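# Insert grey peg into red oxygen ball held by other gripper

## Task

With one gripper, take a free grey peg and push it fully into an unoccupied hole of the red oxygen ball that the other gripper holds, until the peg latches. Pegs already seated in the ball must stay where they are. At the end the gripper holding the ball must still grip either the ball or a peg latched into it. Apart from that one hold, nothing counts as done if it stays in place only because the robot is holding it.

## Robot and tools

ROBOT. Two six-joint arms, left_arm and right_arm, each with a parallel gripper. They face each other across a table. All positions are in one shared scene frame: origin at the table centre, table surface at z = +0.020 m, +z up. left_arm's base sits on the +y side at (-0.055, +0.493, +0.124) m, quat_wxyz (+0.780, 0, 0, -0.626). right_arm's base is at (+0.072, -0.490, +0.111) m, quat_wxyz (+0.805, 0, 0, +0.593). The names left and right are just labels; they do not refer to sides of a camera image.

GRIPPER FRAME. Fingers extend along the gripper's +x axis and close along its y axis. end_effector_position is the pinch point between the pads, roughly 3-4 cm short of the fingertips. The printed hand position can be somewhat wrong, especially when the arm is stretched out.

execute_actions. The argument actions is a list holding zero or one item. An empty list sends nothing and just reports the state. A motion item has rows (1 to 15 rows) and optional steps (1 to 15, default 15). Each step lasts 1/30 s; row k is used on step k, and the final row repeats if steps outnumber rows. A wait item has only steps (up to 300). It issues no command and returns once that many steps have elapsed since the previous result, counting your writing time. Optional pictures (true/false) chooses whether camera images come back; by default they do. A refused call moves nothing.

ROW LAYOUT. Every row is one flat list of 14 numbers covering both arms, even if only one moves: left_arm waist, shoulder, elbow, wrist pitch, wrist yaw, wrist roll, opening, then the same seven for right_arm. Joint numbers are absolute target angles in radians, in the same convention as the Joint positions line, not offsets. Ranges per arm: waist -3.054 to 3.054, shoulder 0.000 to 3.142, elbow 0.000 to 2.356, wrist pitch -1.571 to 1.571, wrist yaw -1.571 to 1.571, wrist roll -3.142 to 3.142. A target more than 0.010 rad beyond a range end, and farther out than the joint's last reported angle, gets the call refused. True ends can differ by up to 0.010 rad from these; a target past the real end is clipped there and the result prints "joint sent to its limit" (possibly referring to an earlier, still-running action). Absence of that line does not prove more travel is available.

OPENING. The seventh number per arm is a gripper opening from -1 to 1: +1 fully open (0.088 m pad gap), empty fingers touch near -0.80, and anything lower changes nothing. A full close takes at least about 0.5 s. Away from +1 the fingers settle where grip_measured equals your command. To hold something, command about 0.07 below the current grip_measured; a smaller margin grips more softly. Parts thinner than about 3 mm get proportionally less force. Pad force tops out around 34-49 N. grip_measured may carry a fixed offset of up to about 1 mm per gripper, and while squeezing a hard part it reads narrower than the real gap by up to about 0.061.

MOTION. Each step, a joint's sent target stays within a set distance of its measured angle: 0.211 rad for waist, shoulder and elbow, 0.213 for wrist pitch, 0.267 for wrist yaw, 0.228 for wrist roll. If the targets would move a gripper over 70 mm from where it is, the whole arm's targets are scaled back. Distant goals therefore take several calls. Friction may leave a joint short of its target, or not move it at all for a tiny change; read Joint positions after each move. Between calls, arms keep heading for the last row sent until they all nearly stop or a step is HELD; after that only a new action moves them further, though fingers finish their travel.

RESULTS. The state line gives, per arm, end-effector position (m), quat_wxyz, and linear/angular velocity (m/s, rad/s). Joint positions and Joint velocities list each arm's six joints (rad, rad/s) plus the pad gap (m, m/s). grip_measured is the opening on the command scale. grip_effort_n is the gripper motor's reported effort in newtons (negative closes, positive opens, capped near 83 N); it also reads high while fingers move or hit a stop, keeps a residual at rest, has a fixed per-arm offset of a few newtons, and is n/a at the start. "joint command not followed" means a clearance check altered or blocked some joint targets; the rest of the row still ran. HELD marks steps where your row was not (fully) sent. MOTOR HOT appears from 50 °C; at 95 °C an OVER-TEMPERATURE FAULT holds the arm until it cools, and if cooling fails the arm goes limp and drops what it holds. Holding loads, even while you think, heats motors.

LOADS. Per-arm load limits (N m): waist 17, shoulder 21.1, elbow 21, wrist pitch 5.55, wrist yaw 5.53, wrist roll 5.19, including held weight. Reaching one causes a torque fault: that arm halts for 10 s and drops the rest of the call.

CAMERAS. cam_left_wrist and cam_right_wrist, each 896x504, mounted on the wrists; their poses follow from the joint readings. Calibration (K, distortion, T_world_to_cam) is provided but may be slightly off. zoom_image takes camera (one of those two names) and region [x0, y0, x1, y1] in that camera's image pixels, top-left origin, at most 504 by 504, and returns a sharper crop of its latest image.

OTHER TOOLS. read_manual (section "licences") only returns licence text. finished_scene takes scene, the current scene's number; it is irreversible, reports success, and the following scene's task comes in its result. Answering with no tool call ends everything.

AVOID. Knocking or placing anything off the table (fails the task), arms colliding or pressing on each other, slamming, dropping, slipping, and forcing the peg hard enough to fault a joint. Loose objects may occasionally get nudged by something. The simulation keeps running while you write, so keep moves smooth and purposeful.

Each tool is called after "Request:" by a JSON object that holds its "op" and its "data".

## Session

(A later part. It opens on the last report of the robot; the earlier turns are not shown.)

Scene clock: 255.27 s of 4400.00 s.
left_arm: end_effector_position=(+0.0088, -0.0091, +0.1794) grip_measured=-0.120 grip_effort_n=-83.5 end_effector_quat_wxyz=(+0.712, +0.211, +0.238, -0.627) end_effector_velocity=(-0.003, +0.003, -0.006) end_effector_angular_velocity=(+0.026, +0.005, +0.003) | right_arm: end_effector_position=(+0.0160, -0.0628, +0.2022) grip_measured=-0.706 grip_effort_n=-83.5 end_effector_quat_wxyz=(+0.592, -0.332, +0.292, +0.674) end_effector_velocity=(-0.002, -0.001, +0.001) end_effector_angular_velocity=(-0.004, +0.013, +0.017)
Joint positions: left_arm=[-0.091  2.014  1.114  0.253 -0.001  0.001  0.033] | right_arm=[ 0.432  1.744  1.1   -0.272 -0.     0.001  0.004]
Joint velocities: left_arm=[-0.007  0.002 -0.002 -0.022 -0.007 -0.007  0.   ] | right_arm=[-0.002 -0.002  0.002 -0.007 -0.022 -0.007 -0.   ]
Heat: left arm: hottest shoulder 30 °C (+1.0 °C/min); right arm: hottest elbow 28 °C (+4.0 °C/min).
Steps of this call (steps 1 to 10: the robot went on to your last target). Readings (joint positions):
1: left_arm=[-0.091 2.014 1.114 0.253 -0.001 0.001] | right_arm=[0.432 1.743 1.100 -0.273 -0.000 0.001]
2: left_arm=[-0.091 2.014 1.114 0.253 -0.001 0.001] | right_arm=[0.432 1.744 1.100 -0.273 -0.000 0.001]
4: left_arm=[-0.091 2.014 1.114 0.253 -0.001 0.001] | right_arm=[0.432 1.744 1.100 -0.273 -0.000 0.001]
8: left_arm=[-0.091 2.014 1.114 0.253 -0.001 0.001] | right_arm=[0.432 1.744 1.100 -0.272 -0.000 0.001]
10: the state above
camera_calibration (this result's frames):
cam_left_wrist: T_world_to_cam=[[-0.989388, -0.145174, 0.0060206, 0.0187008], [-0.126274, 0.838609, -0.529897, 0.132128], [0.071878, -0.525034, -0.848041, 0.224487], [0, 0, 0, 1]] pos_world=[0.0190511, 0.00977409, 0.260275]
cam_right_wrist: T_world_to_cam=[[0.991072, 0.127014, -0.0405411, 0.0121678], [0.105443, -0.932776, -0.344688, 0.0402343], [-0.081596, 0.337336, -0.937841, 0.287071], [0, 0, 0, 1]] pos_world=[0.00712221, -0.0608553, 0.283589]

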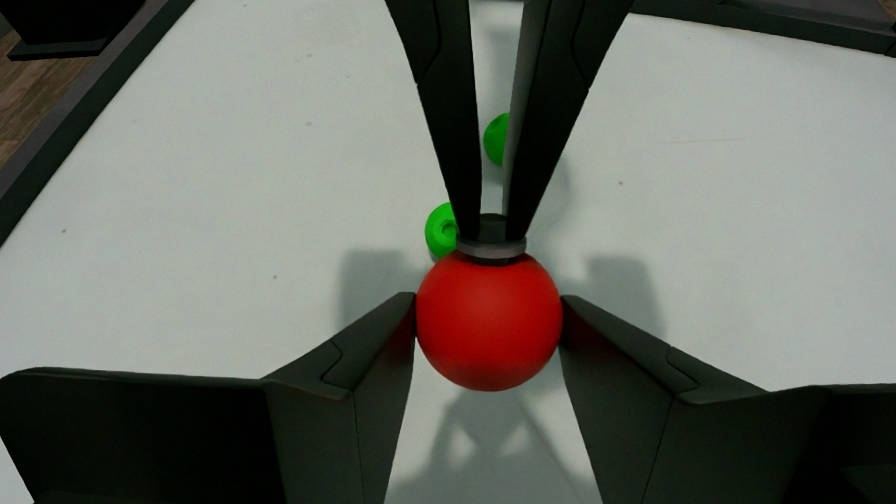

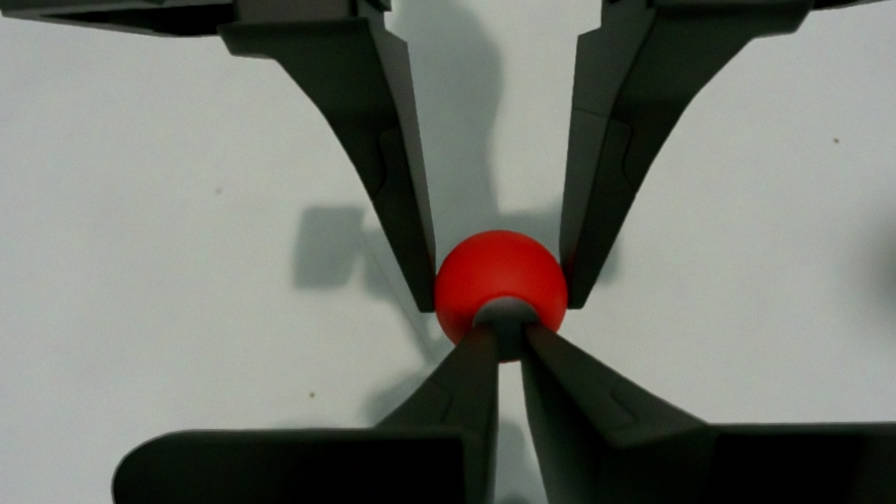

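Request:
{"op": "execute_actions", "data": {"actions": [{"rows": [[-0.094,2.007,1.125,0.254,-0.004,0.001,-0.19, 0.4357,1.7590,1.098,-0.2695,0.004,0.003,-0.775],[-0.094,2.007,1.125,0.254,-0.004,0.001,-0.19, 0.4357,1.7598,1.098,-0.2682,0.004,0.003,-0.775],[-0.094,2.007,1.125,0.254,-0.004,0.001,-0.19, 0.4357,1.7608,1.098,-0.2668,0.004,0.003,-0.775],[-0.094,2.007,1.125,0.254,-0.004,0.001,-0.19, 0.4357,1.762,1.098,-0.2655,0.004,0.003,-0.775],[-0.094,2.007,1.125,0.2545,-0.004,0.001,-0.19, 0.4357,1.7633,1.098,-0.2642,0.004,0.003,-0.775],[-0.094,2.007,1.125,0.255,-0.004,0.001,-0.19, 0.4357,1.7646,1.098,-0.263,0.004,0.003,-0.775],[-0.094,2.007,1.125,0.2555,-0.004,0.001,-0.19, 0.4357,1.766,1.098,-0.262,0.004,0.003,-0.775],[-0.094,2.007,1.125,0.256,-0.004,0.001,-0.19, 0.4357,1.7675,1.098,-0.261,0.004,0.003,-0.775],[-0.094,2.007,1.125,0.2565,-0.004,0.001,-0.19, 0.4357,1.769,1.098,-0.2605,0.004,0.003,-0.775],[-0.094,2.007,1.125,0.257,-0.004,0.001,-0.19, 0.4357,1.7705,1.098,-0.2602,0.004,0.003,-0.775],[-0.094,2.007,1.125,0.2575,-0.004,0.001,-0.19, 0.4357,1.772,1.098,-0.2602,0.004,0.003,-0.775],[-0.094,2.007,1.125,0.258,-0.004,0.001,-0.19, 0.4357,1.773,1.098,-0.2602,0.004,0.003,-0.775],[-0.094,2.007,1.125,0.258,-0.004,0.001,-0.19, 0.4357,1.774,1.098,-0.2602,0.004,0.003,-0.775]], "steps": 15}], "pictures": false}}

Request:
{"op": "execute_actions", "data": {"actions": [{"steps": 8}]}}

Request:
{"op": "zoom_image", "data": {"camera": "cam_left_wrist", "region": [430, 160, 560, 290]}}

Scene clock: 259.50 s of 4400.00 s.
left_arm: end_effector_position=(+0.0088, -0.0089, +0.1792) grip_measured=-0.120 grip_effort_n=-83.5 end_effector_quat_wxyz=(+0.711, +0.211, +0.239, -0.626) end_effector_velocity=(-0.003, +0.003, -0.003) end_effector_angular_velocity=(+0.011, +0.012, -0.004) | right_arm: end_effector_position=(+0.0157, -0.0617, +0.1990) grip_measured=-0.706 grip_effort_n=-83.5 end_effector_quat_wxyz=(+0.591, -0.333, +0.293, +0.674) end_effector_velocity=(-0.002, -0.002, -0.009) end_effector_angular_velocity=(-0.028, +0.009, +0.017)
Joint positions: left_arm=[-0.091  2.014  1.114  0.251 -0.001  0.001  0.033] | right_arm=[ 0.433  1.754  1.1   -0.265 -0.     0.001  0.004]
Joint velocities: left_arm=[-0.002 -0.002 -0.007 -0.007  0.007 -0.007 -0.   ] | right_arm=[-0.002  0.017 -0.002 -0.007 -0.022 -0.007 -0.   ]
Heat: left arm: hottest shoulder 31 °C (+2.0 °C/min); right arm: hottest elbow 28 °C (+4.0 °C/min).
Steps of this call (steps 1 to 15: the robot went on to your last target; steps 16 to 90: nothing new was sent; then 0.73 s passed at rest; steps 91 to 105: all 15 steps of this action). Readings (joint positions):
91: left_arm=[-0.091 2.014 1.114 0.253 -0.001 0.001] | right_arm=[0.432 1.744 1.100 -0.272 -0.000 0.001]
92: left_arm=[-0.091 2.014 1.114 0.253 -0.001 0.001] | right_arm=[0.432 1.744 1.100 -0.272 -0.000 0.001]
94: left_arm=[-0.091 2.014 1.114 0.253 -0.001 0.001] | right_arm=[0.432 1.745 1.100 -0.271 -0.000 0.001]
98: left_arm=[-0.091 2.014 1.114 0.252 -0.001 0.001] | right_arm=[0.433 1.749 1.100 -0.268 -0.000 0.001]
105: the state above

Scene clock: 259.77 s of 4400.00 s.
left_arm: end_effector_position=(+0.0088, -0.0089, +0.1792) grip_measured=-0.120 grip_effort_n=-83.5 end_effector_quat_wxyz=(+0.711, +0.211, +0.239, -0.626) end_effector_velocity=(-0.000, -0.001, +0.004) end_effector_angular_velocity=(-0.012, -0.000, +0.008) | right_arm: end_effector_position=(+0.0157, -0.0616, +0.1987) grip_measured=-0.706 grip_effort_n=-83.5 end_effector_quat_wxyz=(+0.591, -0.333, +0.293, +0.674) end_effector_velocity=(-0.002, -0.002, -0.003) end_effector_angular_velocity=(-0.014, +0.011, +0.017)
Joint positions: left_arm=[-0.091  2.014  1.114  0.251 -0.001  0.001  0.033] | right_arm=[ 0.433  1.755  1.1   -0.264 -0.     0.001  0.004]
Joint velocities: left_arm=[-0.002 -0.007 -0.002  0.007 -0.007 -0.007 -0.   ] | right_arm=[-0.002  0.002 -0.002 -0.007 -0.022 -0.007 -0.   ]
Heat: left arm: hottest shoulder 31 °C (+2.0 °C/min); right arm: hottest elbow 28 °C (+4.0 °C/min).
Steps of this call (steps 1 to 8: the robot went on to your last target). Readings (joint positions):
1: left_arm=[-0.091 2.014 1.114 0.251 -0.001 0.001] | right_arm=[0.433 1.755 1.100 -0.264 -0.000 0.001]
2: left_arm=[-0.091 2.014 1.114 0.251 -0.001 0.001] | right_arm=[0.433 1.755 1.100 -0.264 -0.000 0.001]
4: left_arm=[-0.091 2.014 1.114 0.251 -0.001 0.001] | right_arm=[0.433 1.755 1.100 -0.264 -0.000 0.001]
8: the state above
camera_calibration (this result's frames):
cam_left_wrist: T_world_to_cam=[[-0.989344, -0.145483, 0.00576055, 0.0188071], [-0.12651, 0.839387, -0.528607, 0.131596], [0.0720682, -0.523703, -0.848847, 0.224522], [0, 0, 0, 1]] pos_world=[0.019074, 0.00985914, 0.260039]
cam_right_wrist: T_world_to_cam=[[0.99104, 0.12727, -0.0405313, 0.0122093], [0.105936, -0.933775, -0.341822, 0.039551], [-0.0813507, 0.334466, -0.93889, 0.283399], [0, 0, 0, 1]] pos_world=[0.00676495, -0.0594094, 0.280095]

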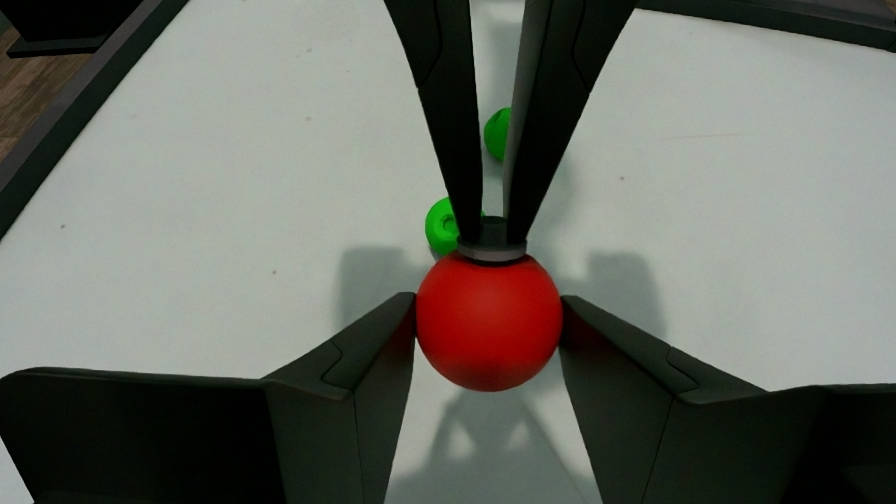

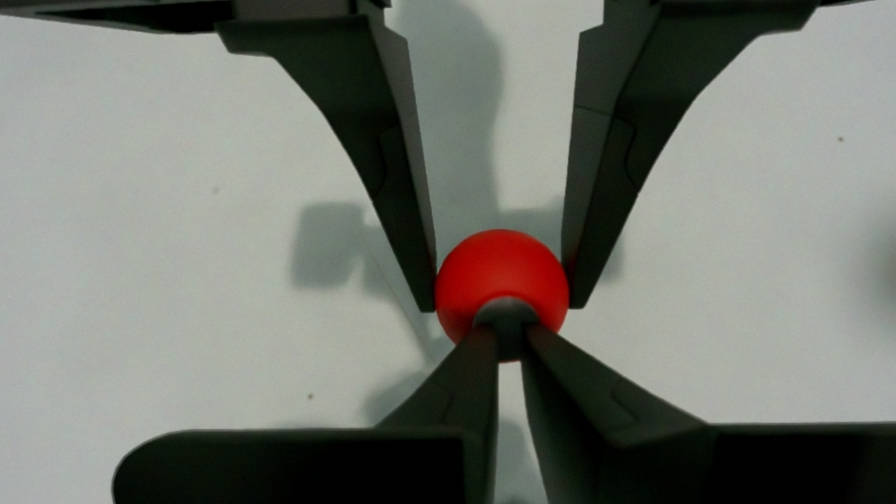

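Region (430, 160, 560, 290) of cam_left_wrist's 896x504 image, scaled by 3.877, with more detail than that image has.

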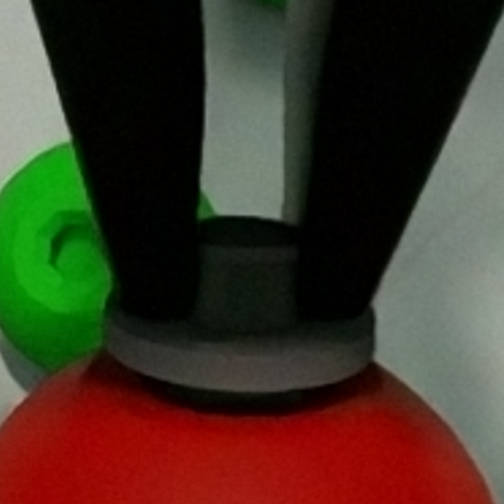

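Request:
{"op": "execute_actions", "data": {"actions": [{"rows": [[-0.094,2.006,1.126,0.260,-0.004,0.001,-0.19, 0.4357,1.7745,1.098,-0.262,0.004,0.003,-0.775],[-0.094,2.0045,1.127,0.262,-0.004,0.001,-0.19, 0.4357,1.775,1.0975,-0.264,0.004,0.003,-0.775],[-0.094,2.003,1.1285,0.2645,-0.004,0.001,-0.19, 0.4357,1.776,1.097,-0.265,0.004,0.003,-0.775],[-0.094,2.0015,1.130,0.267,-0.004,0.001,-0.19, 0.4357,1.777,1.0965,-0.265,0.004,0.003,-0.775],[-0.094,2.000,1.1315,0.2695,-0.004,0.001,-0.19, 0.4357,1.778,1.096,-0.265,0.004,0.003,-0.775],[-0.094,1.998,1.133,0.272,-0.004,0.001,-0.19, 0.4357,1.779,1.0955,-0.265,0.004,0.003,-0.775],[-0.094,1.996,1.135,0.2745,-0.004,0.001,-0.19, 0.4357,1.780,1.095,-0.265,0.004,0.003,-0.775],[-0.094,1.994,1.137,0.277,-0.004,0.001,-0.19, 0.4357,1.781,1.0945,-0.265,0.004,0.003,-0.775],[-0.094,1.992,1.1385,0.280,-0.004,0.001,-0.19, 0.4357,1.782,1.094,-0.265,0.004,0.003,-0.775],[-0.094,1.990,1.140,0.283,-0.004,0.001,-0.19, 0.4357,1.783,1.0935,-0.265,0.004,0.003,-0.775],[-0.094,1.988,1.142,0.286,-0.004,0.001,-0.19, 0.4357,1.784,1.093,-0.265,0.004,0.003,-0.775],[-0.094,1.986,1.144,0.288,-0.004,0.001,-0.19, 0.4357,1.785,1.093,-0.265,0.004,0.003,-0.775],[-0.094,1.985,1.145,0.290,-0.004,0.001,-0.19, 0.4357,1.785,1.093,-0.265,0.004,0.003,-0.775]], "steps": 15}], "pictures": false}}

Request:
{"op": "execute_actions", "data": {"actions": [{"steps": 8}]}}

Request:
{"op": "zoom_image", "data": {"camera": "cam_left_wrist", "region": [430, 160, 560, 290]}}

Scene clock: 267.93 s of 4400.00 s.
left_arm: end_effector_position=(+0.0090, -0.0106, +0.1814) grip_measured=-0.120 grip_effort_n=-83.5 end_effector_quat_wxyz=(+0.713, +0.207, +0.234, -0.628) end_effector_velocity=(-0.000, -0.000, +0.002) end_effector_angular_velocity=(-0.007, +0.001, +0.008) | right_arm: end_effector_position=(+0.0157, -0.0619, +0.1970) grip_measured=-0.706 grip_effort_n=-83.5 end_effector_quat_wxyz=(+0.590, -0.335, +0.294, +0.673) end_effector_velocity=(-0.002, -0.001, +0.001) end_effector_angular_velocity=(-0.004, +0.013, +0.017)
Joint positions: left_arm=[-0.091  2.014  1.114  0.264 -0.001  0.001  0.033] | right_arm=[ 0.433  1.759  1.1   -0.266 -0.     0.001  0.004]
Joint velocities: left_arm=[-0.002 -0.002 -0.002  0.007 -0.007 -0.007 -0.   ] | right_arm=[-0.002 -0.002  0.002 -0.007 -0.022 -0.007 -0.   ]
Heat: left arm: hottest shoulder 33 °C (+4.0 °C/min); right arm: hottest elbow 28 °C (+3.0 °C/min).
Steps of this call (steps 1 to 15: the robot went on to your last target; steps 16 to 90: nothing new was sent; then 4.67 s passed at rest; steps 91 to 105: all 15 steps of this action). Readings (joint positions):
91: left_arm=[-0.091 2.014 1.114 0.251 -0.001 0.001] | right_arm=[0.433 1.755 1.100 -0.264 -0.000 0.001]
92: left_arm=[-0.091 2.014 1.114 0.251 -0.001 0.001] | right_arm=[0.433 1.755 1.100 -0.264 -0.000 0.001]
94: left_arm=[-0.091 2.014 1.114 0.251 -0.001 0.001] | right_arm=[0.433 1.756 1.100 -0.264 -0.000 0.001]
98: left_arm=[-0.091 2.014 1.114 0.256 -0.001 0.001] | right_arm=[0.433 1.758 1.100 -0.264 -0.000 0.001]
105: the state above

Scene clock: 268.20 s of 4400.00 s.
left_arm: end_effector_position=(+0.0090, -0.0108, +0.1817) grip_measured=-0.120 grip_effort_n=-83.5 end_effector_quat_wxyz=(+0.713, +0.207, +0.234, -0.628) end_effector_velocity=(-0.002, -0.000, +0.001) end_effector_angular_velocity=(+0.001, +0.010, -0.004) | right_arm: end_effector_position=(+0.0157, -0.0620, +0.1969) grip_measured=-0.706 grip_effort_n=-83.5 end_effector_quat_wxyz=(+0.590, -0.335, +0.294, +0.673) end_effector_velocity=(+0.002, +0.002, +0.001) end_effector_angular_velocity=(+0.007, -0.000, -0.013)
Joint positions: left_arm=[-0.091  2.014  1.114  0.265 -0.001  0.001  0.033] | right_arm=[ 0.433  1.759  1.1   -0.266 -0.     0.001  0.004]
Joint velocities: left_arm=[-0.002 -0.002  0.002 -0.007  0.007 -0.007 -0.   ] | right_arm=[-0.002  0.002  0.002  0.007  0.007  0.007 -0.   ]
Heat: left arm: hottest shoulder 33 °C (+4.0 °C/min); right arm: hottest elbow 28 °C (+3.0 °C/min).
Steps of this call (steps 1 to 8: the robot went on to your last target). Readings (joint positions):
1: left_arm=[-0.091 2.014 1.114 0.264 -0.001 0.001] | right_arm=[0.433 1.759 1.100 -0.266 -0.000 0.001]
2: left_arm=[-0.091 2.014 1.114 0.265 -0.001 0.001] | right_arm=[0.433 1.759 1.100 -0.266 -0.000 0.001]
4: left_arm=[-0.091 2.014 1.114 0.265 -0.001 0.001] | right_arm=[0.433 1.759 1.100 -0.266 -0.000 0.001]
8: the state above
camera_calibration (this result's frames):
cam_left_wrist: T_world_to_cam=[[-0.989355, -0.145399, 0.00604528, 0.0187045], [-0.125533, 0.831697, -0.540853, 0.136675], [0.0736114, -0.535854, -0.841096, 0.224119], [0, 0, 0, 1]] pos_world=[0.019165, 0.00914238, 0.262314]
cam_right_wrist: T_world_to_cam=[[0.99107, 0.12704, -0.040512, 0.0121156], [0.106189, -0.935699, -0.33644, 0.0373749], [-0.0806483, 0.329134, -0.940833, 0.281865], [0, 0, 0, 1]] pos_world=[0.00675566, -0.0593389, 0.278253]

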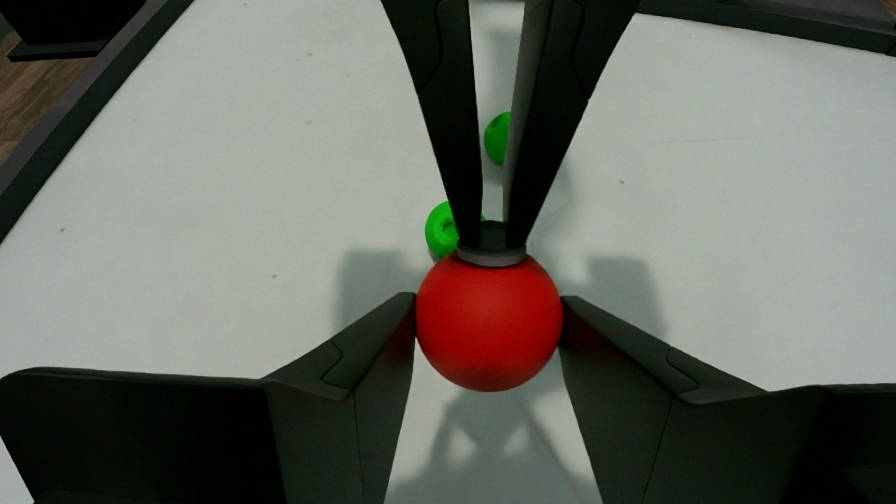

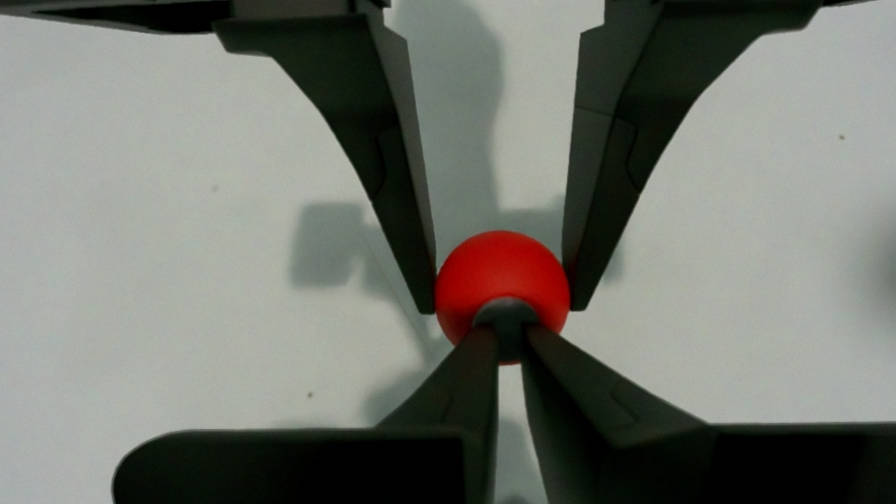

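Region (430, 160, 560, 290) of cam_left_wrist's 896x504 image, scaled by 3.877, with more detail than that image has.

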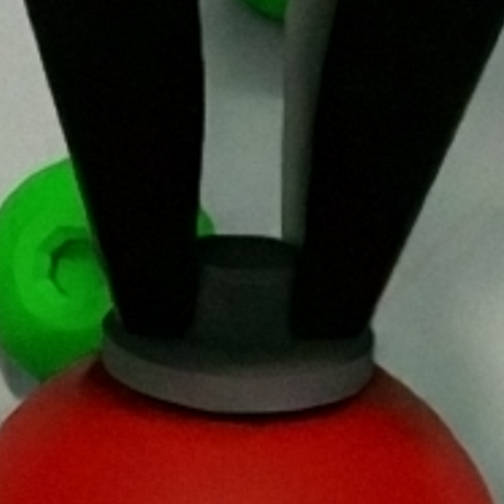

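Request:
{"op": "execute_actions", "data": {"actions": []}}

Request:
{"op": "zoom_image", "data": {"camera": "cam_left_wrist", "region": [430, 160, 560, 290]}}

Scene clock: 276.67 s of 4400.00 s.
left_arm: end_effector_position=(+0.0090, -0.0108, +0.1817) grip_measured=-0.120 grip_effort_n=-83.5 end_effector_quat_wxyz=(+0.713, +0.207, +0.234, -0.628) end_effector_velocity=(-0.003, +0.003, -0.004) end_effector_angular_velocity=(+0.022, +0.004, +0.003) | right_arm: end_effector_position=(+0.0157, -0.0620, +0.1969) grip_measured=-0.706 grip_effort_n=-83.5 end_effector_quat_wxyz=(+0.590, -0.335, +0.294, +0.673) end_effector_velocity=(+0.000, -0.002, -0.001) end_effector_angular_velocity=(-0.006, -0.008, +0.020)
Joint positions: left_arm=[-0.091  2.014  1.114  0.265 -0.001  0.001  0.033] | right_arm=[ 0.433  1.759  1.1   -0.266 -0.     0.001  0.004]
Joint velocities: left_arm=[-0.007 -0.002 -0.002 -0.022 -0.007 -0.007 -0.   ] | right_arm=[-0.002 -0.002 -0.002 -0.007 -0.007 -0.022 -0.   ]
Heat: left arm: hottest shoulder 37 °C (+9.1 °C/min); right arm: hottest elbow 28 °C (+2.0 °C/min).
Steps of this call (steps 1 to 15: the robot went on to your last target; steps 16 to 90: nothing new was sent; then 5.47 s passed at rest). Readings (joint positions):
1: left_arm=[-0.091 2.014 1.114 0.265 -0.001 0.001] | right_arm=[0.433 1.759 1.100 -0.266 -0.000 0.001]
2: left_arm=[-0.091 2.014 1.114 0.265 -0.001 0.001] | right_arm=[0.433 1.759 1.100 -0.266 -0.000 0.001]
4: left_arm=[-0.091 2.014 1.114 0.265 -0.001 0.001] | right_arm=[0.433 1.759 1.100 -0.266 -0.000 0.001]
8: left_arm=[-0.091 2.014 1.114 0.265 -0.001 0.001] | right_arm=[0.433 1.759 1.100 -0.266 -0.000 0.001]
90: the state above
All arms were judged still, so your last target was given up. Only a new action makes them travel on or press farther. Fingers that are still opening or closing keep moving.
camera_calibration (this result's frames):
cam_left_wrist: T_world_to_cam=[[-0.989355, -0.145399, 0.00604528, 0.0187045], [-0.125533, 0.831697, -0.540853, 0.136675], [0.0736114, -0.535854, -0.841096, 0.224119], [0, 0, 0, 1]] pos_world=[0.019165, 0.00914238, 0.262314]
cam_right_wrist: T_world_to_cam=[[0.99107, 0.12704, -0.040512, 0.0121156], [0.106189, -0.935699, -0.33644, 0.0373749], [-0.0806483, 0.329134, -0.940833, 0.281865], [0, 0, 0, 1]] pos_world=[0.00675566, -0.0593389, 0.278253]

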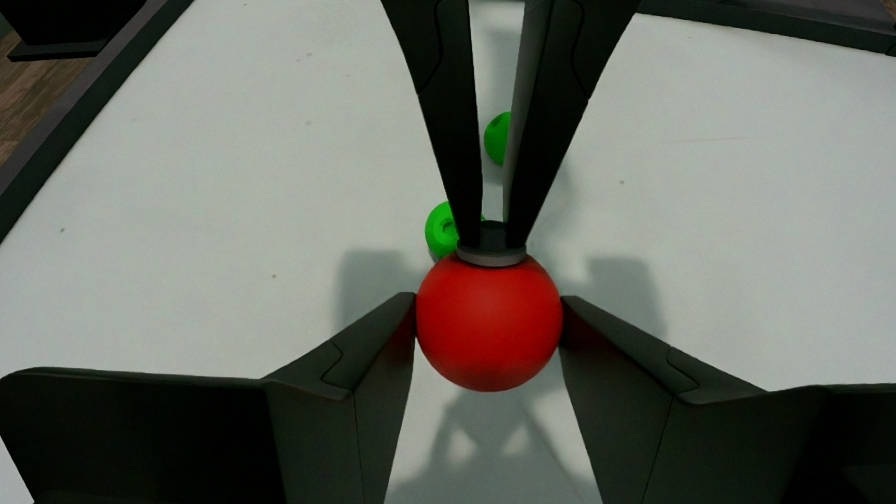

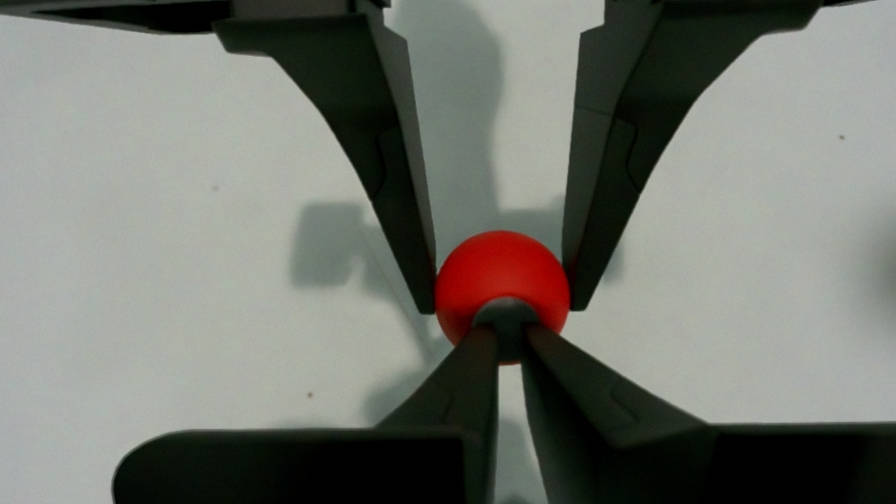

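Region (430, 160, 560, 290) of cam_left_wrist's 896x504 image, scaled by 3.877, with more detail than that image has.

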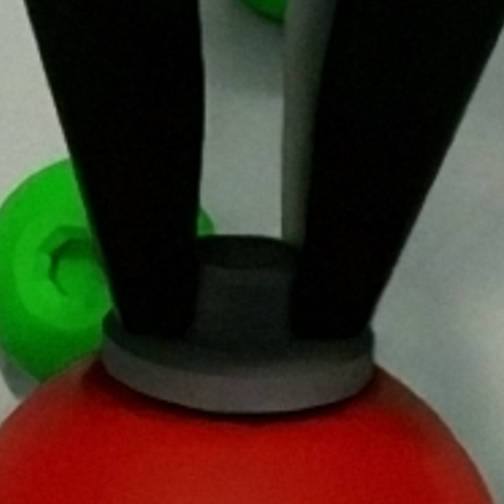

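Request:
{"op": "execute_actions", "data": {"actions": [{"rows": [
[-0.094,1.9835,1.1465,0.2923,-0.004,0.001,-0.19, 0.4357,1.786,1.0927,-0.265,0.004,0.003,-0.775],
[-0.094,1.982,1.148,0.2946,-0.004,0.001,-0.19, 0.4357,1.787,1.0924,-0.265,0.004,0.003,-0.775],
[-0.094,1.9805,1.1495,0.2969,-0.004,0.001,-0.19, 0.4357,1.788,1.0921,-0.265,0.004,0.003,-0.775],
[-0.094,1.979,1.151,0.2992,-0.004,0.001,-0.19, 0.4357,1.789,1.0918,-0.265,0.004,0.003,-0.775],
[-0.094,1.9775,1.1525,0.3015,-0.004,0.001,-0.19, 0.4357,1.790,1.0915,-0.265,0.004,0.003,-0.775],
[-0.094,1.976,1.154,0.3038,-0.004,0.001,-0.19, 0.4357,1.791,1.0912,-0.265,0.004,0.003,-0.775],
[-0.094,1.9745,1.1555,0.3061,-0.004,0.001,-0.19, 0.4357,1.792,1.0909,-0.265,0.004,0.003,-0.775],
[-0.094,1.973,1.157,0.3084,-0.004,0.001,-0.19, 0.4357,1.793,1.0906,-0.265,0.004,0.003,-0.775],
[-0.094,1.9715,1.1585,0.3107,-0.004,0.001,-0.19, 0.4357,1.794,1.0903,-0.265,0.004,0.003,-0.775],
[-0.094,1.970,1.160,0.313,-0.004,0.001,-0.19, 0.4357,1.795,1.090,-0.265,0.004,0.003,-0.775],
[-0.094,1.970,1.160,0.313,-0.004,0.001,-0.19, 0.4357,1.796,1.090,-0.265,0.004,0.003,-0.775],
[-0.094,1.970,1.160,0.313,-0.004,0.001,-0.19, 0.4357,1.797,1.090,-0.265,0.004,0.003,-0.775]
], "steps": 15}], "pictures": false}}

Request:
{"op": "execute_actions", "data": {"actions": [{"steps": 8}]}}

Request:
{"op": "zoom_image", "data": {"camera": "cam_left_wrist", "region": [430, 160, 560, 290]}}

Scene clock: 280.97 s of 4400.00 s.
left_arm: end_effector_position=(+0.0092, -0.0122, +0.1837) grip_measured=-0.120 grip_effort_n=-83.5 end_effector_quat_wxyz=(+0.715, +0.203, +0.229, -0.629) end_effector_velocity=(+0.000, -0.002, +0.003) end_effector_angular_velocity=(-0.027, -0.002, +0.008) | right_arm: end_effector_position=(+0.0158, -0.0623, +0.1955) grip_measured=-0.706 grip_effort_n=-83.5 end_effector_quat_wxyz=(+0.590, -0.337, +0.296, +0.672) end_effector_velocity=(+0.000, -0.003, -0.005) end_effector_angular_velocity=(-0.017, -0.001, +0.008)
Joint positions: left_arm=[-0.091  2.014  1.114  0.277 -0.001  0.001  0.033] | right_arm=[ 0.433  1.762  1.1   -0.267 -0.     0.001  0.004]
Joint velocities: left_arm=[-0.002  0.002 -0.007  0.037 -0.007 -0.007 -0.   ] | right_arm=[-0.002  0.002 -0.007 -0.007 -0.007 -0.007 -0.   ]
Heat: left arm: hottest shoulder 39 °C (+11.1 °C/min); right arm: hottest elbow 28 °C (+1.0 °C/min).
Steps of this call (steps 1 to 90: nothing new was sent; then 0.80 s passed at rest; steps 91 to 105: all 15 steps of this action). Readings (joint positions):
91: left_arm=[-0.091 2.014 1.114 0.266 -0.001 0.001] | right_arm=[0.433 1.759 1.100 -0.266 -0.000 0.001]
92: left_arm=[-0.091 2.014 1.114 0.267 -0.001 0.001] | right_arm=[0.433 1.759 1.100 -0.266 -0.000 0.001]
94: left_arm=[-0.091 2.014 1.114 0.269 -0.001 0.001] | right_arm=[0.433 1.759 1.100 -0.266 -0.000 0.001]
98: left_arm=[-0.091 2.014 1.114 0.273 -0.001 0.001] | right_arm=[0.433 1.760 1.100 -0.267 -0.000 0.001]
105: the state above

Scene clock: 281.23 s of 4400.00 s.
left_arm: end_effector_position=(+0.0092, -0.0124, +0.1839) grip_measured=-0.120 grip_effort_n=-83.5 end_effector_quat_wxyz=(+0.715, +0.203, +0.229, -0.629) end_effector_velocity=(-0.000, +0.001, -0.001) end_effector_angular_velocity=(+0.009, -0.009, -0.001) | right_arm: end_effector_position=(+0.0158, -0.0623, +0.1953) grip_measured=-0.706 grip_effort_n=-83.5 end_effector_quat_wxyz=(+0.589, -0.337, +0.296, +0.672) end_effector_velocity=(+0.000, -0.001, -0.003) end_effector_angular_velocity=(-0.004, +0.010, -0.004)
Joint positions: left_arm=[-0.091  2.014  1.114  0.278 -0.001  0.001  0.033] | right_arm=[ 0.433  1.762  1.1   -0.267 -0.     0.001  0.004]
Joint velocities: left_arm=[-0.002 -0.002 -0.002 -0.007 -0.007  0.007 -0.   ] | right_arm=[-0.002  0.002 -0.007  0.007 -0.007  0.007 -0.   ]
Heat: left arm: hottest shoulder 39 °C (+11.0 °C/min); right arm: hottest elbow 28 °C (+1.0 °C/min).
Steps of this call (steps 1 to 8: the robot went on to your last target). Readings (joint positions):
1: left_arm=[-0.091 2.014 1.114 0.278 -0.001 0.001] | right_arm=[0.433 1.762 1.100 -0.267 -0.000 0.001]
2: left_arm=[-0.091 2.014 1.114 0.278 -0.001 0.001] | right_arm=[0.433 1.762 1.100 -0.267 -0.000 0.001]
4: left_arm=[-0.091 2.014 1.114 0.278 -0.001 0.001] | right_arm=[0.433 1.762 1.100 -0.267 -0.000 0.001]
8: the state above
camera_calibration (this result's frames):
cam_left_wrist: T_world_to_cam=[[-0.989364, -0.145322, 0.00629152, 0.0186152], [-0.124667, 0.824877, -0.551395, 0.141081], [0.0749399, -0.546315, -0.83422, 0.22371], [0, 0, 0, 1]] pos_world=[0.0192407, 0.00854652, 0.264298]
cam_right_wrist: T_world_to_cam=[[0.991094, 0.126856, -0.0404956, 0.0120365], [0.106389, -0.937216, -0.332127, 0.0356626], [-0.0800853, 0.324861, -0.942365, 0.280509], [0, 0, 0, 1]] pos_world=[0.00674127, -0.0592297, 0.276674]

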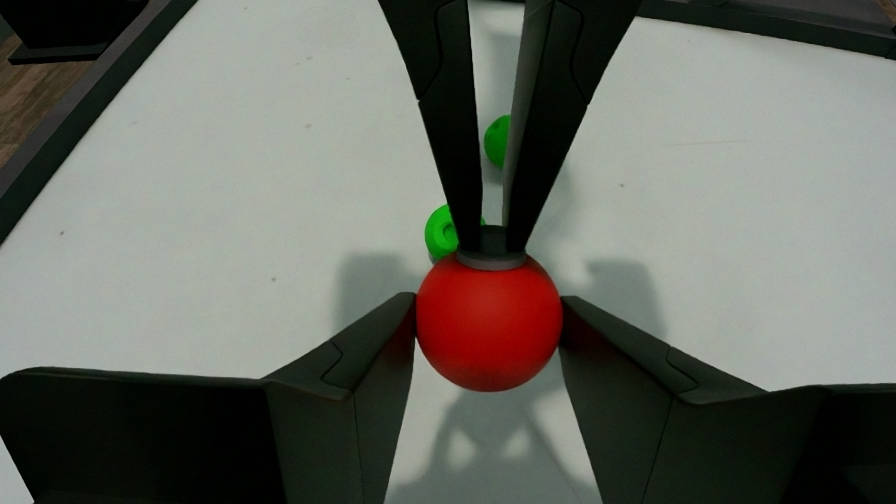

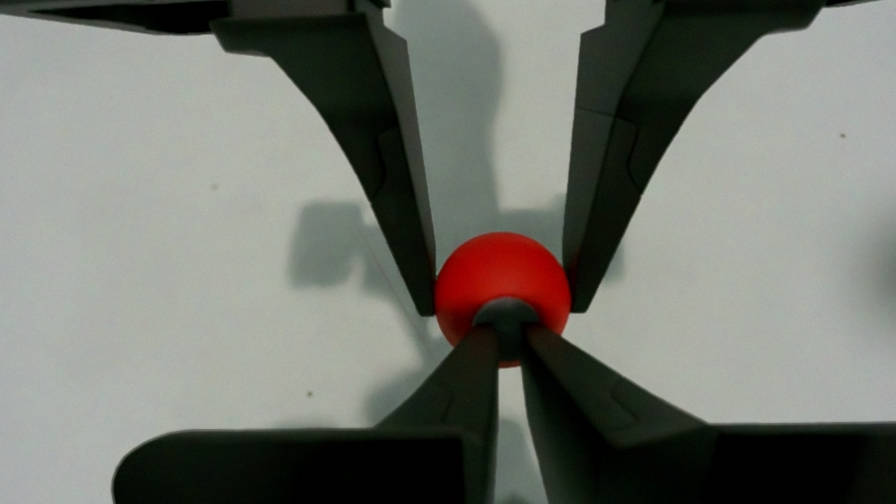

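Region (430, 160, 560, 290) of cam_left_wrist's 896x504 image, scaled by 3.877, with more detail than that image has.

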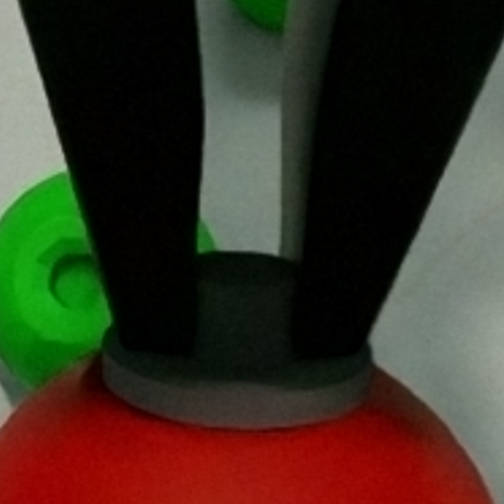

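Request:
{"op": "execute_actions", "data": {"actions": [{"rows": [
[-0.094,1.9685,1.1615,0.315,-0.004,0.001,-0.19, 0.4357,1.798,1.0897,-0.265,0.004,0.003,-0.775],
[-0.094,1.967,1.163,0.317,-0.004,0.001,-0.19, 0.4357,1.799,1.0894,-0.265,0.004,0.003,-0.775],
[-0.094,1.9655,1.1645,0.319,-0.004,0.001,-0.19, 0.4357,1.800,1.0891,-0.265,0.004,0.003,-0.775],
[-0.094,1.964,1.166,0.321,-0.004,0.001,-0.19, 0.4357,1.801,1.0888,-0.265,0.004,0.003,-0.775],
[-0.094,1.9625,1.1675,0.323,-0.004,0.001,-0.19, 0.4357,1.802,1.0885,-0.265,0.004,0.003,-0.775],
[-0.094,1.961,1.169,0.325,-0.004,0.001,-0.19, 0.4357,1.803,1.0882,-0.265,0.004,0.003,-0.775],
[-0.094,1.9595,1.1705,0.327,-0.004,0.001,-0.19, 0.4357,1.804,1.0879,-0.265,0.004,0.003,-0.775],
[-0.094,1.958,1.172,0.329,-0.004,0.001,-0.19, 0.4357,1.805,1.0876,-0.265,0.004,0.003,-0.775],
[-0.094,1.958,1.172,0.331,-0.004,0.001,-0.19, 0.4357,1.806,1.0873,-0.265,0.004,0.003,-0.775],
[-0.094,1.958,1.172,0.331,-0.004,0.001,-0.19, 0.4357,1.807,1.087,-0.265,0.004,0.003,-0.775],
[-0.094,1.958,1.172,0.331,-0.004,0.001,-0.19, 0.4357,1.808,1.087,-0.265,0.004,0.003,-0.775]
], "steps": 15}], "pictures": false}}

Request:
{"op": "execute_actions", "data": {"actions": [{"steps": 6}]}}

Request:
{"op": "zoom_image", "data": {"camera": "cam_left_wrist", "region": [430, 160, 560, 290]}}

Scene clock: 285.50 s of 4400.00 s.
left_arm: end_effector_position=(+0.0093, -0.0132, +0.1851) grip_measured=-0.120 grip_effort_n=-83.5 end_effector_quat_wxyz=(+0.715, +0.201, +0.227, -0.630) end_effector_velocity=(+0.000, -0.002, +0.004) end_effector_angular_velocity=(-0.022, -0.001, +0.008) | right_arm: end_effector_position=(+0.0158, -0.0624, +0.1936) grip_measured=-0.706 grip_effort_n=-83.5 end_effector_quat_wxyz=(+0.589, -0.338, +0.297, +0.671) end_effector_velocity=(+0.002, -0.002, -0.001) end_effector_angular_velocity=(-0.005, -0.020, +0.011)
Joint positions: left_arm=[-0.091  2.014  1.114  0.285 -0.001  0.001  0.033] | right_arm=[ 0.433  1.767  1.1   -0.268 -0.     0.001  0.004]
Joint velocities: left_arm=[-0.002 -0.002 -0.002  0.022 -0.007 -0.007  0.   ] | right_arm=[-0.002 -0.002 -0.002 -0.007  0.007 -0.022  0.   ]
Heat: left arm: hottest shoulder 42 °C (+13.2 °C/min); right arm: hottest elbow 27 °C (+0.0 °C/min).
Steps of this call (steps 1 to 15: the robot went on to your last target; steps 16 to 90: nothing new was sent; then 0.77 s passed at rest; steps 91 to 105: all 15 steps of this action). Readings (joint positions):
91: left_arm=[-0.091 2.014 1.114 0.278 -0.001 0.001] | right_arm=[0.433 1.762 1.100 -0.267 -0.000 0.001]
92: left_arm=[-0.091 2.014 1.114 0.278 -0.001 0.001] | right_arm=[0.433 1.763 1.100 -0.267 -0.000 0.001]
94: left_arm=[-0.091 2.014 1.114 0.280 -0.001 0.001] | right_arm=[0.433 1.763 1.100 -0.267 -0.000 0.001]
98: left_arm=[-0.091 2.014 1.114 0.282 -0.001 0.001] | right_arm=[0.433 1.765 1.100 -0.267 -0.000 0.001]
105: the state above

Scene clock: 285.70 s of 4400.00 s.
left_arm: end_effector_position=(+0.0093, -0.0133, +0.1852) grip_measured=-0.120 grip_effort_n=-83.5 end_effector_quat_wxyz=(+0.715, +0.201, +0.226, -0.630) end_effector_velocity=(+0.002, +0.003, -0.003) end_effector_angular_velocity=(+0.013, -0.005, +0.020) | right_arm: end_effector_position=(+0.0158, -0.0624, +0.1936) grip_measured=-0.706 grip_effort_n=-83.5 end_effector_quat_wxyz=(+0.589, -0.338, +0.297, +0.671) end_effector_velocity=(+0.000, -0.001, +0.001) end_effector_angular_velocity=(-0.003, +0.001, +0.008)
Joint positions: left_arm=[-0.091  2.014  1.114  0.285 -0.001  0.001  0.033] | right_arm=[ 0.433  1.767  1.1   -0.268 -0.     0.001  0.004]
Joint velocities: left_arm=[-0.002 -0.002 -0.007 -0.007 -0.022 -0.007 -0.   ] | right_arm=[-0.002 -0.002  0.002 -0.007 -0.007 -0.007 -0.   ]
Heat: left arm: hottest shoulder 42 °C (+13.1 °C/min); right arm: hottest elbow 27 °C (+0.0 °C/min).
Steps of this call (steps 1 to 6: the robot went on to your last target). Readings (joint positions):
1: left_arm=[-0.091 2.014 1.114 0.285 -0.001 0.001] | right_arm=[0.433 1.767 1.100 -0.268 -0.000 0.001]
2: left_arm=[-0.091 2.014 1.114 0.285 -0.001 0.001] | right_arm=[0.433 1.767 1.100 -0.268 -0.000 0.001]
4: left_arm=[-0.091 2.014 1.114 0.285 -0.001 0.001] | right_arm=[0.433 1.767 1.100 -0.268 -0.000 0.001]
6: the state above
camera_calibration (this result's frames):
cam_left_wrist: T_world_to_cam=[[-0.98937, -0.145276, 0.00643284, 0.0185637], [-0.124161, 0.82089, -0.557426, 0.143616], [0.0756998, -0.552299, -0.830202, 0.223449], [0, 0, 0, 1]] pos_world=[0.0192828, 0.00821471, 0.265443]
cam_right_wrist: T_world_to_cam=[[0.991118, 0.126672, -0.0404783, 0.0119489], [0.106586, -0.938713, -0.327806, 0.033999], [-0.0795214, 0.32058, -0.943877, 0.278904], [0, 0, 0, 1]] pos_world=[0.00671225, -0.0590094, 0.27488]

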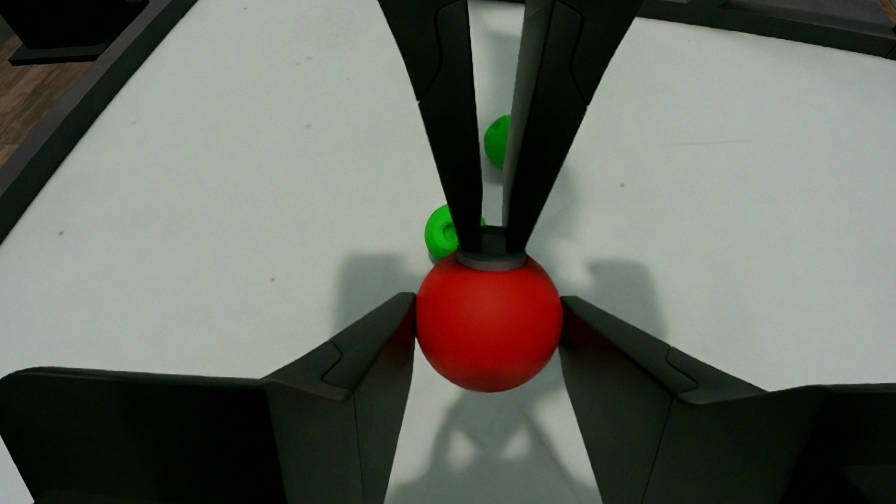

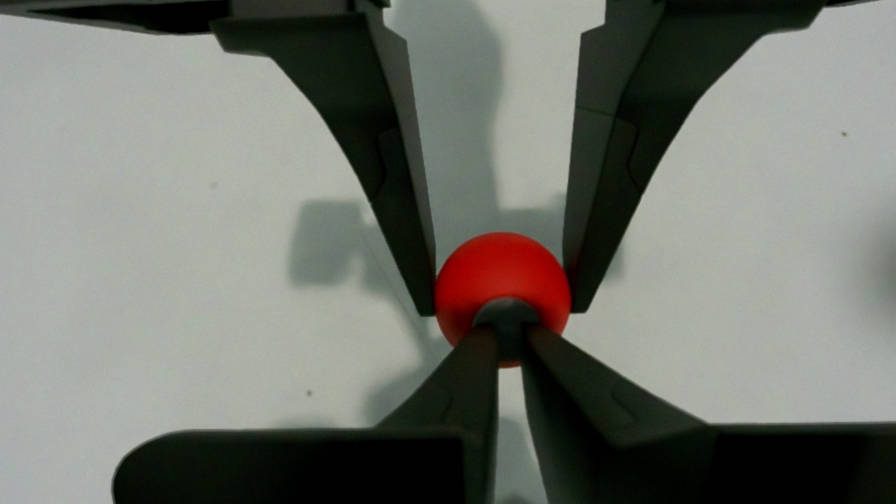

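Region (430, 160, 560, 290) of cam_left_wrist's 896x504 image, scaled by 3.877, with more detail than that image has.

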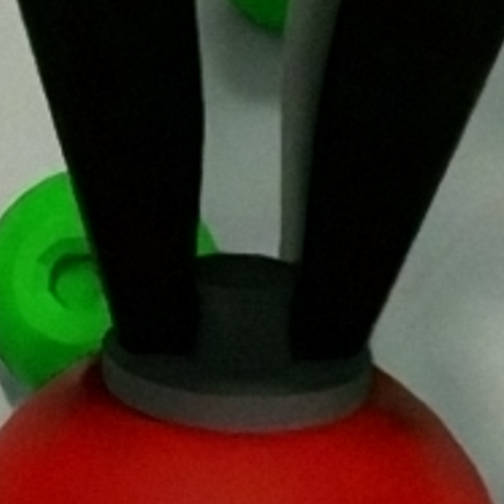

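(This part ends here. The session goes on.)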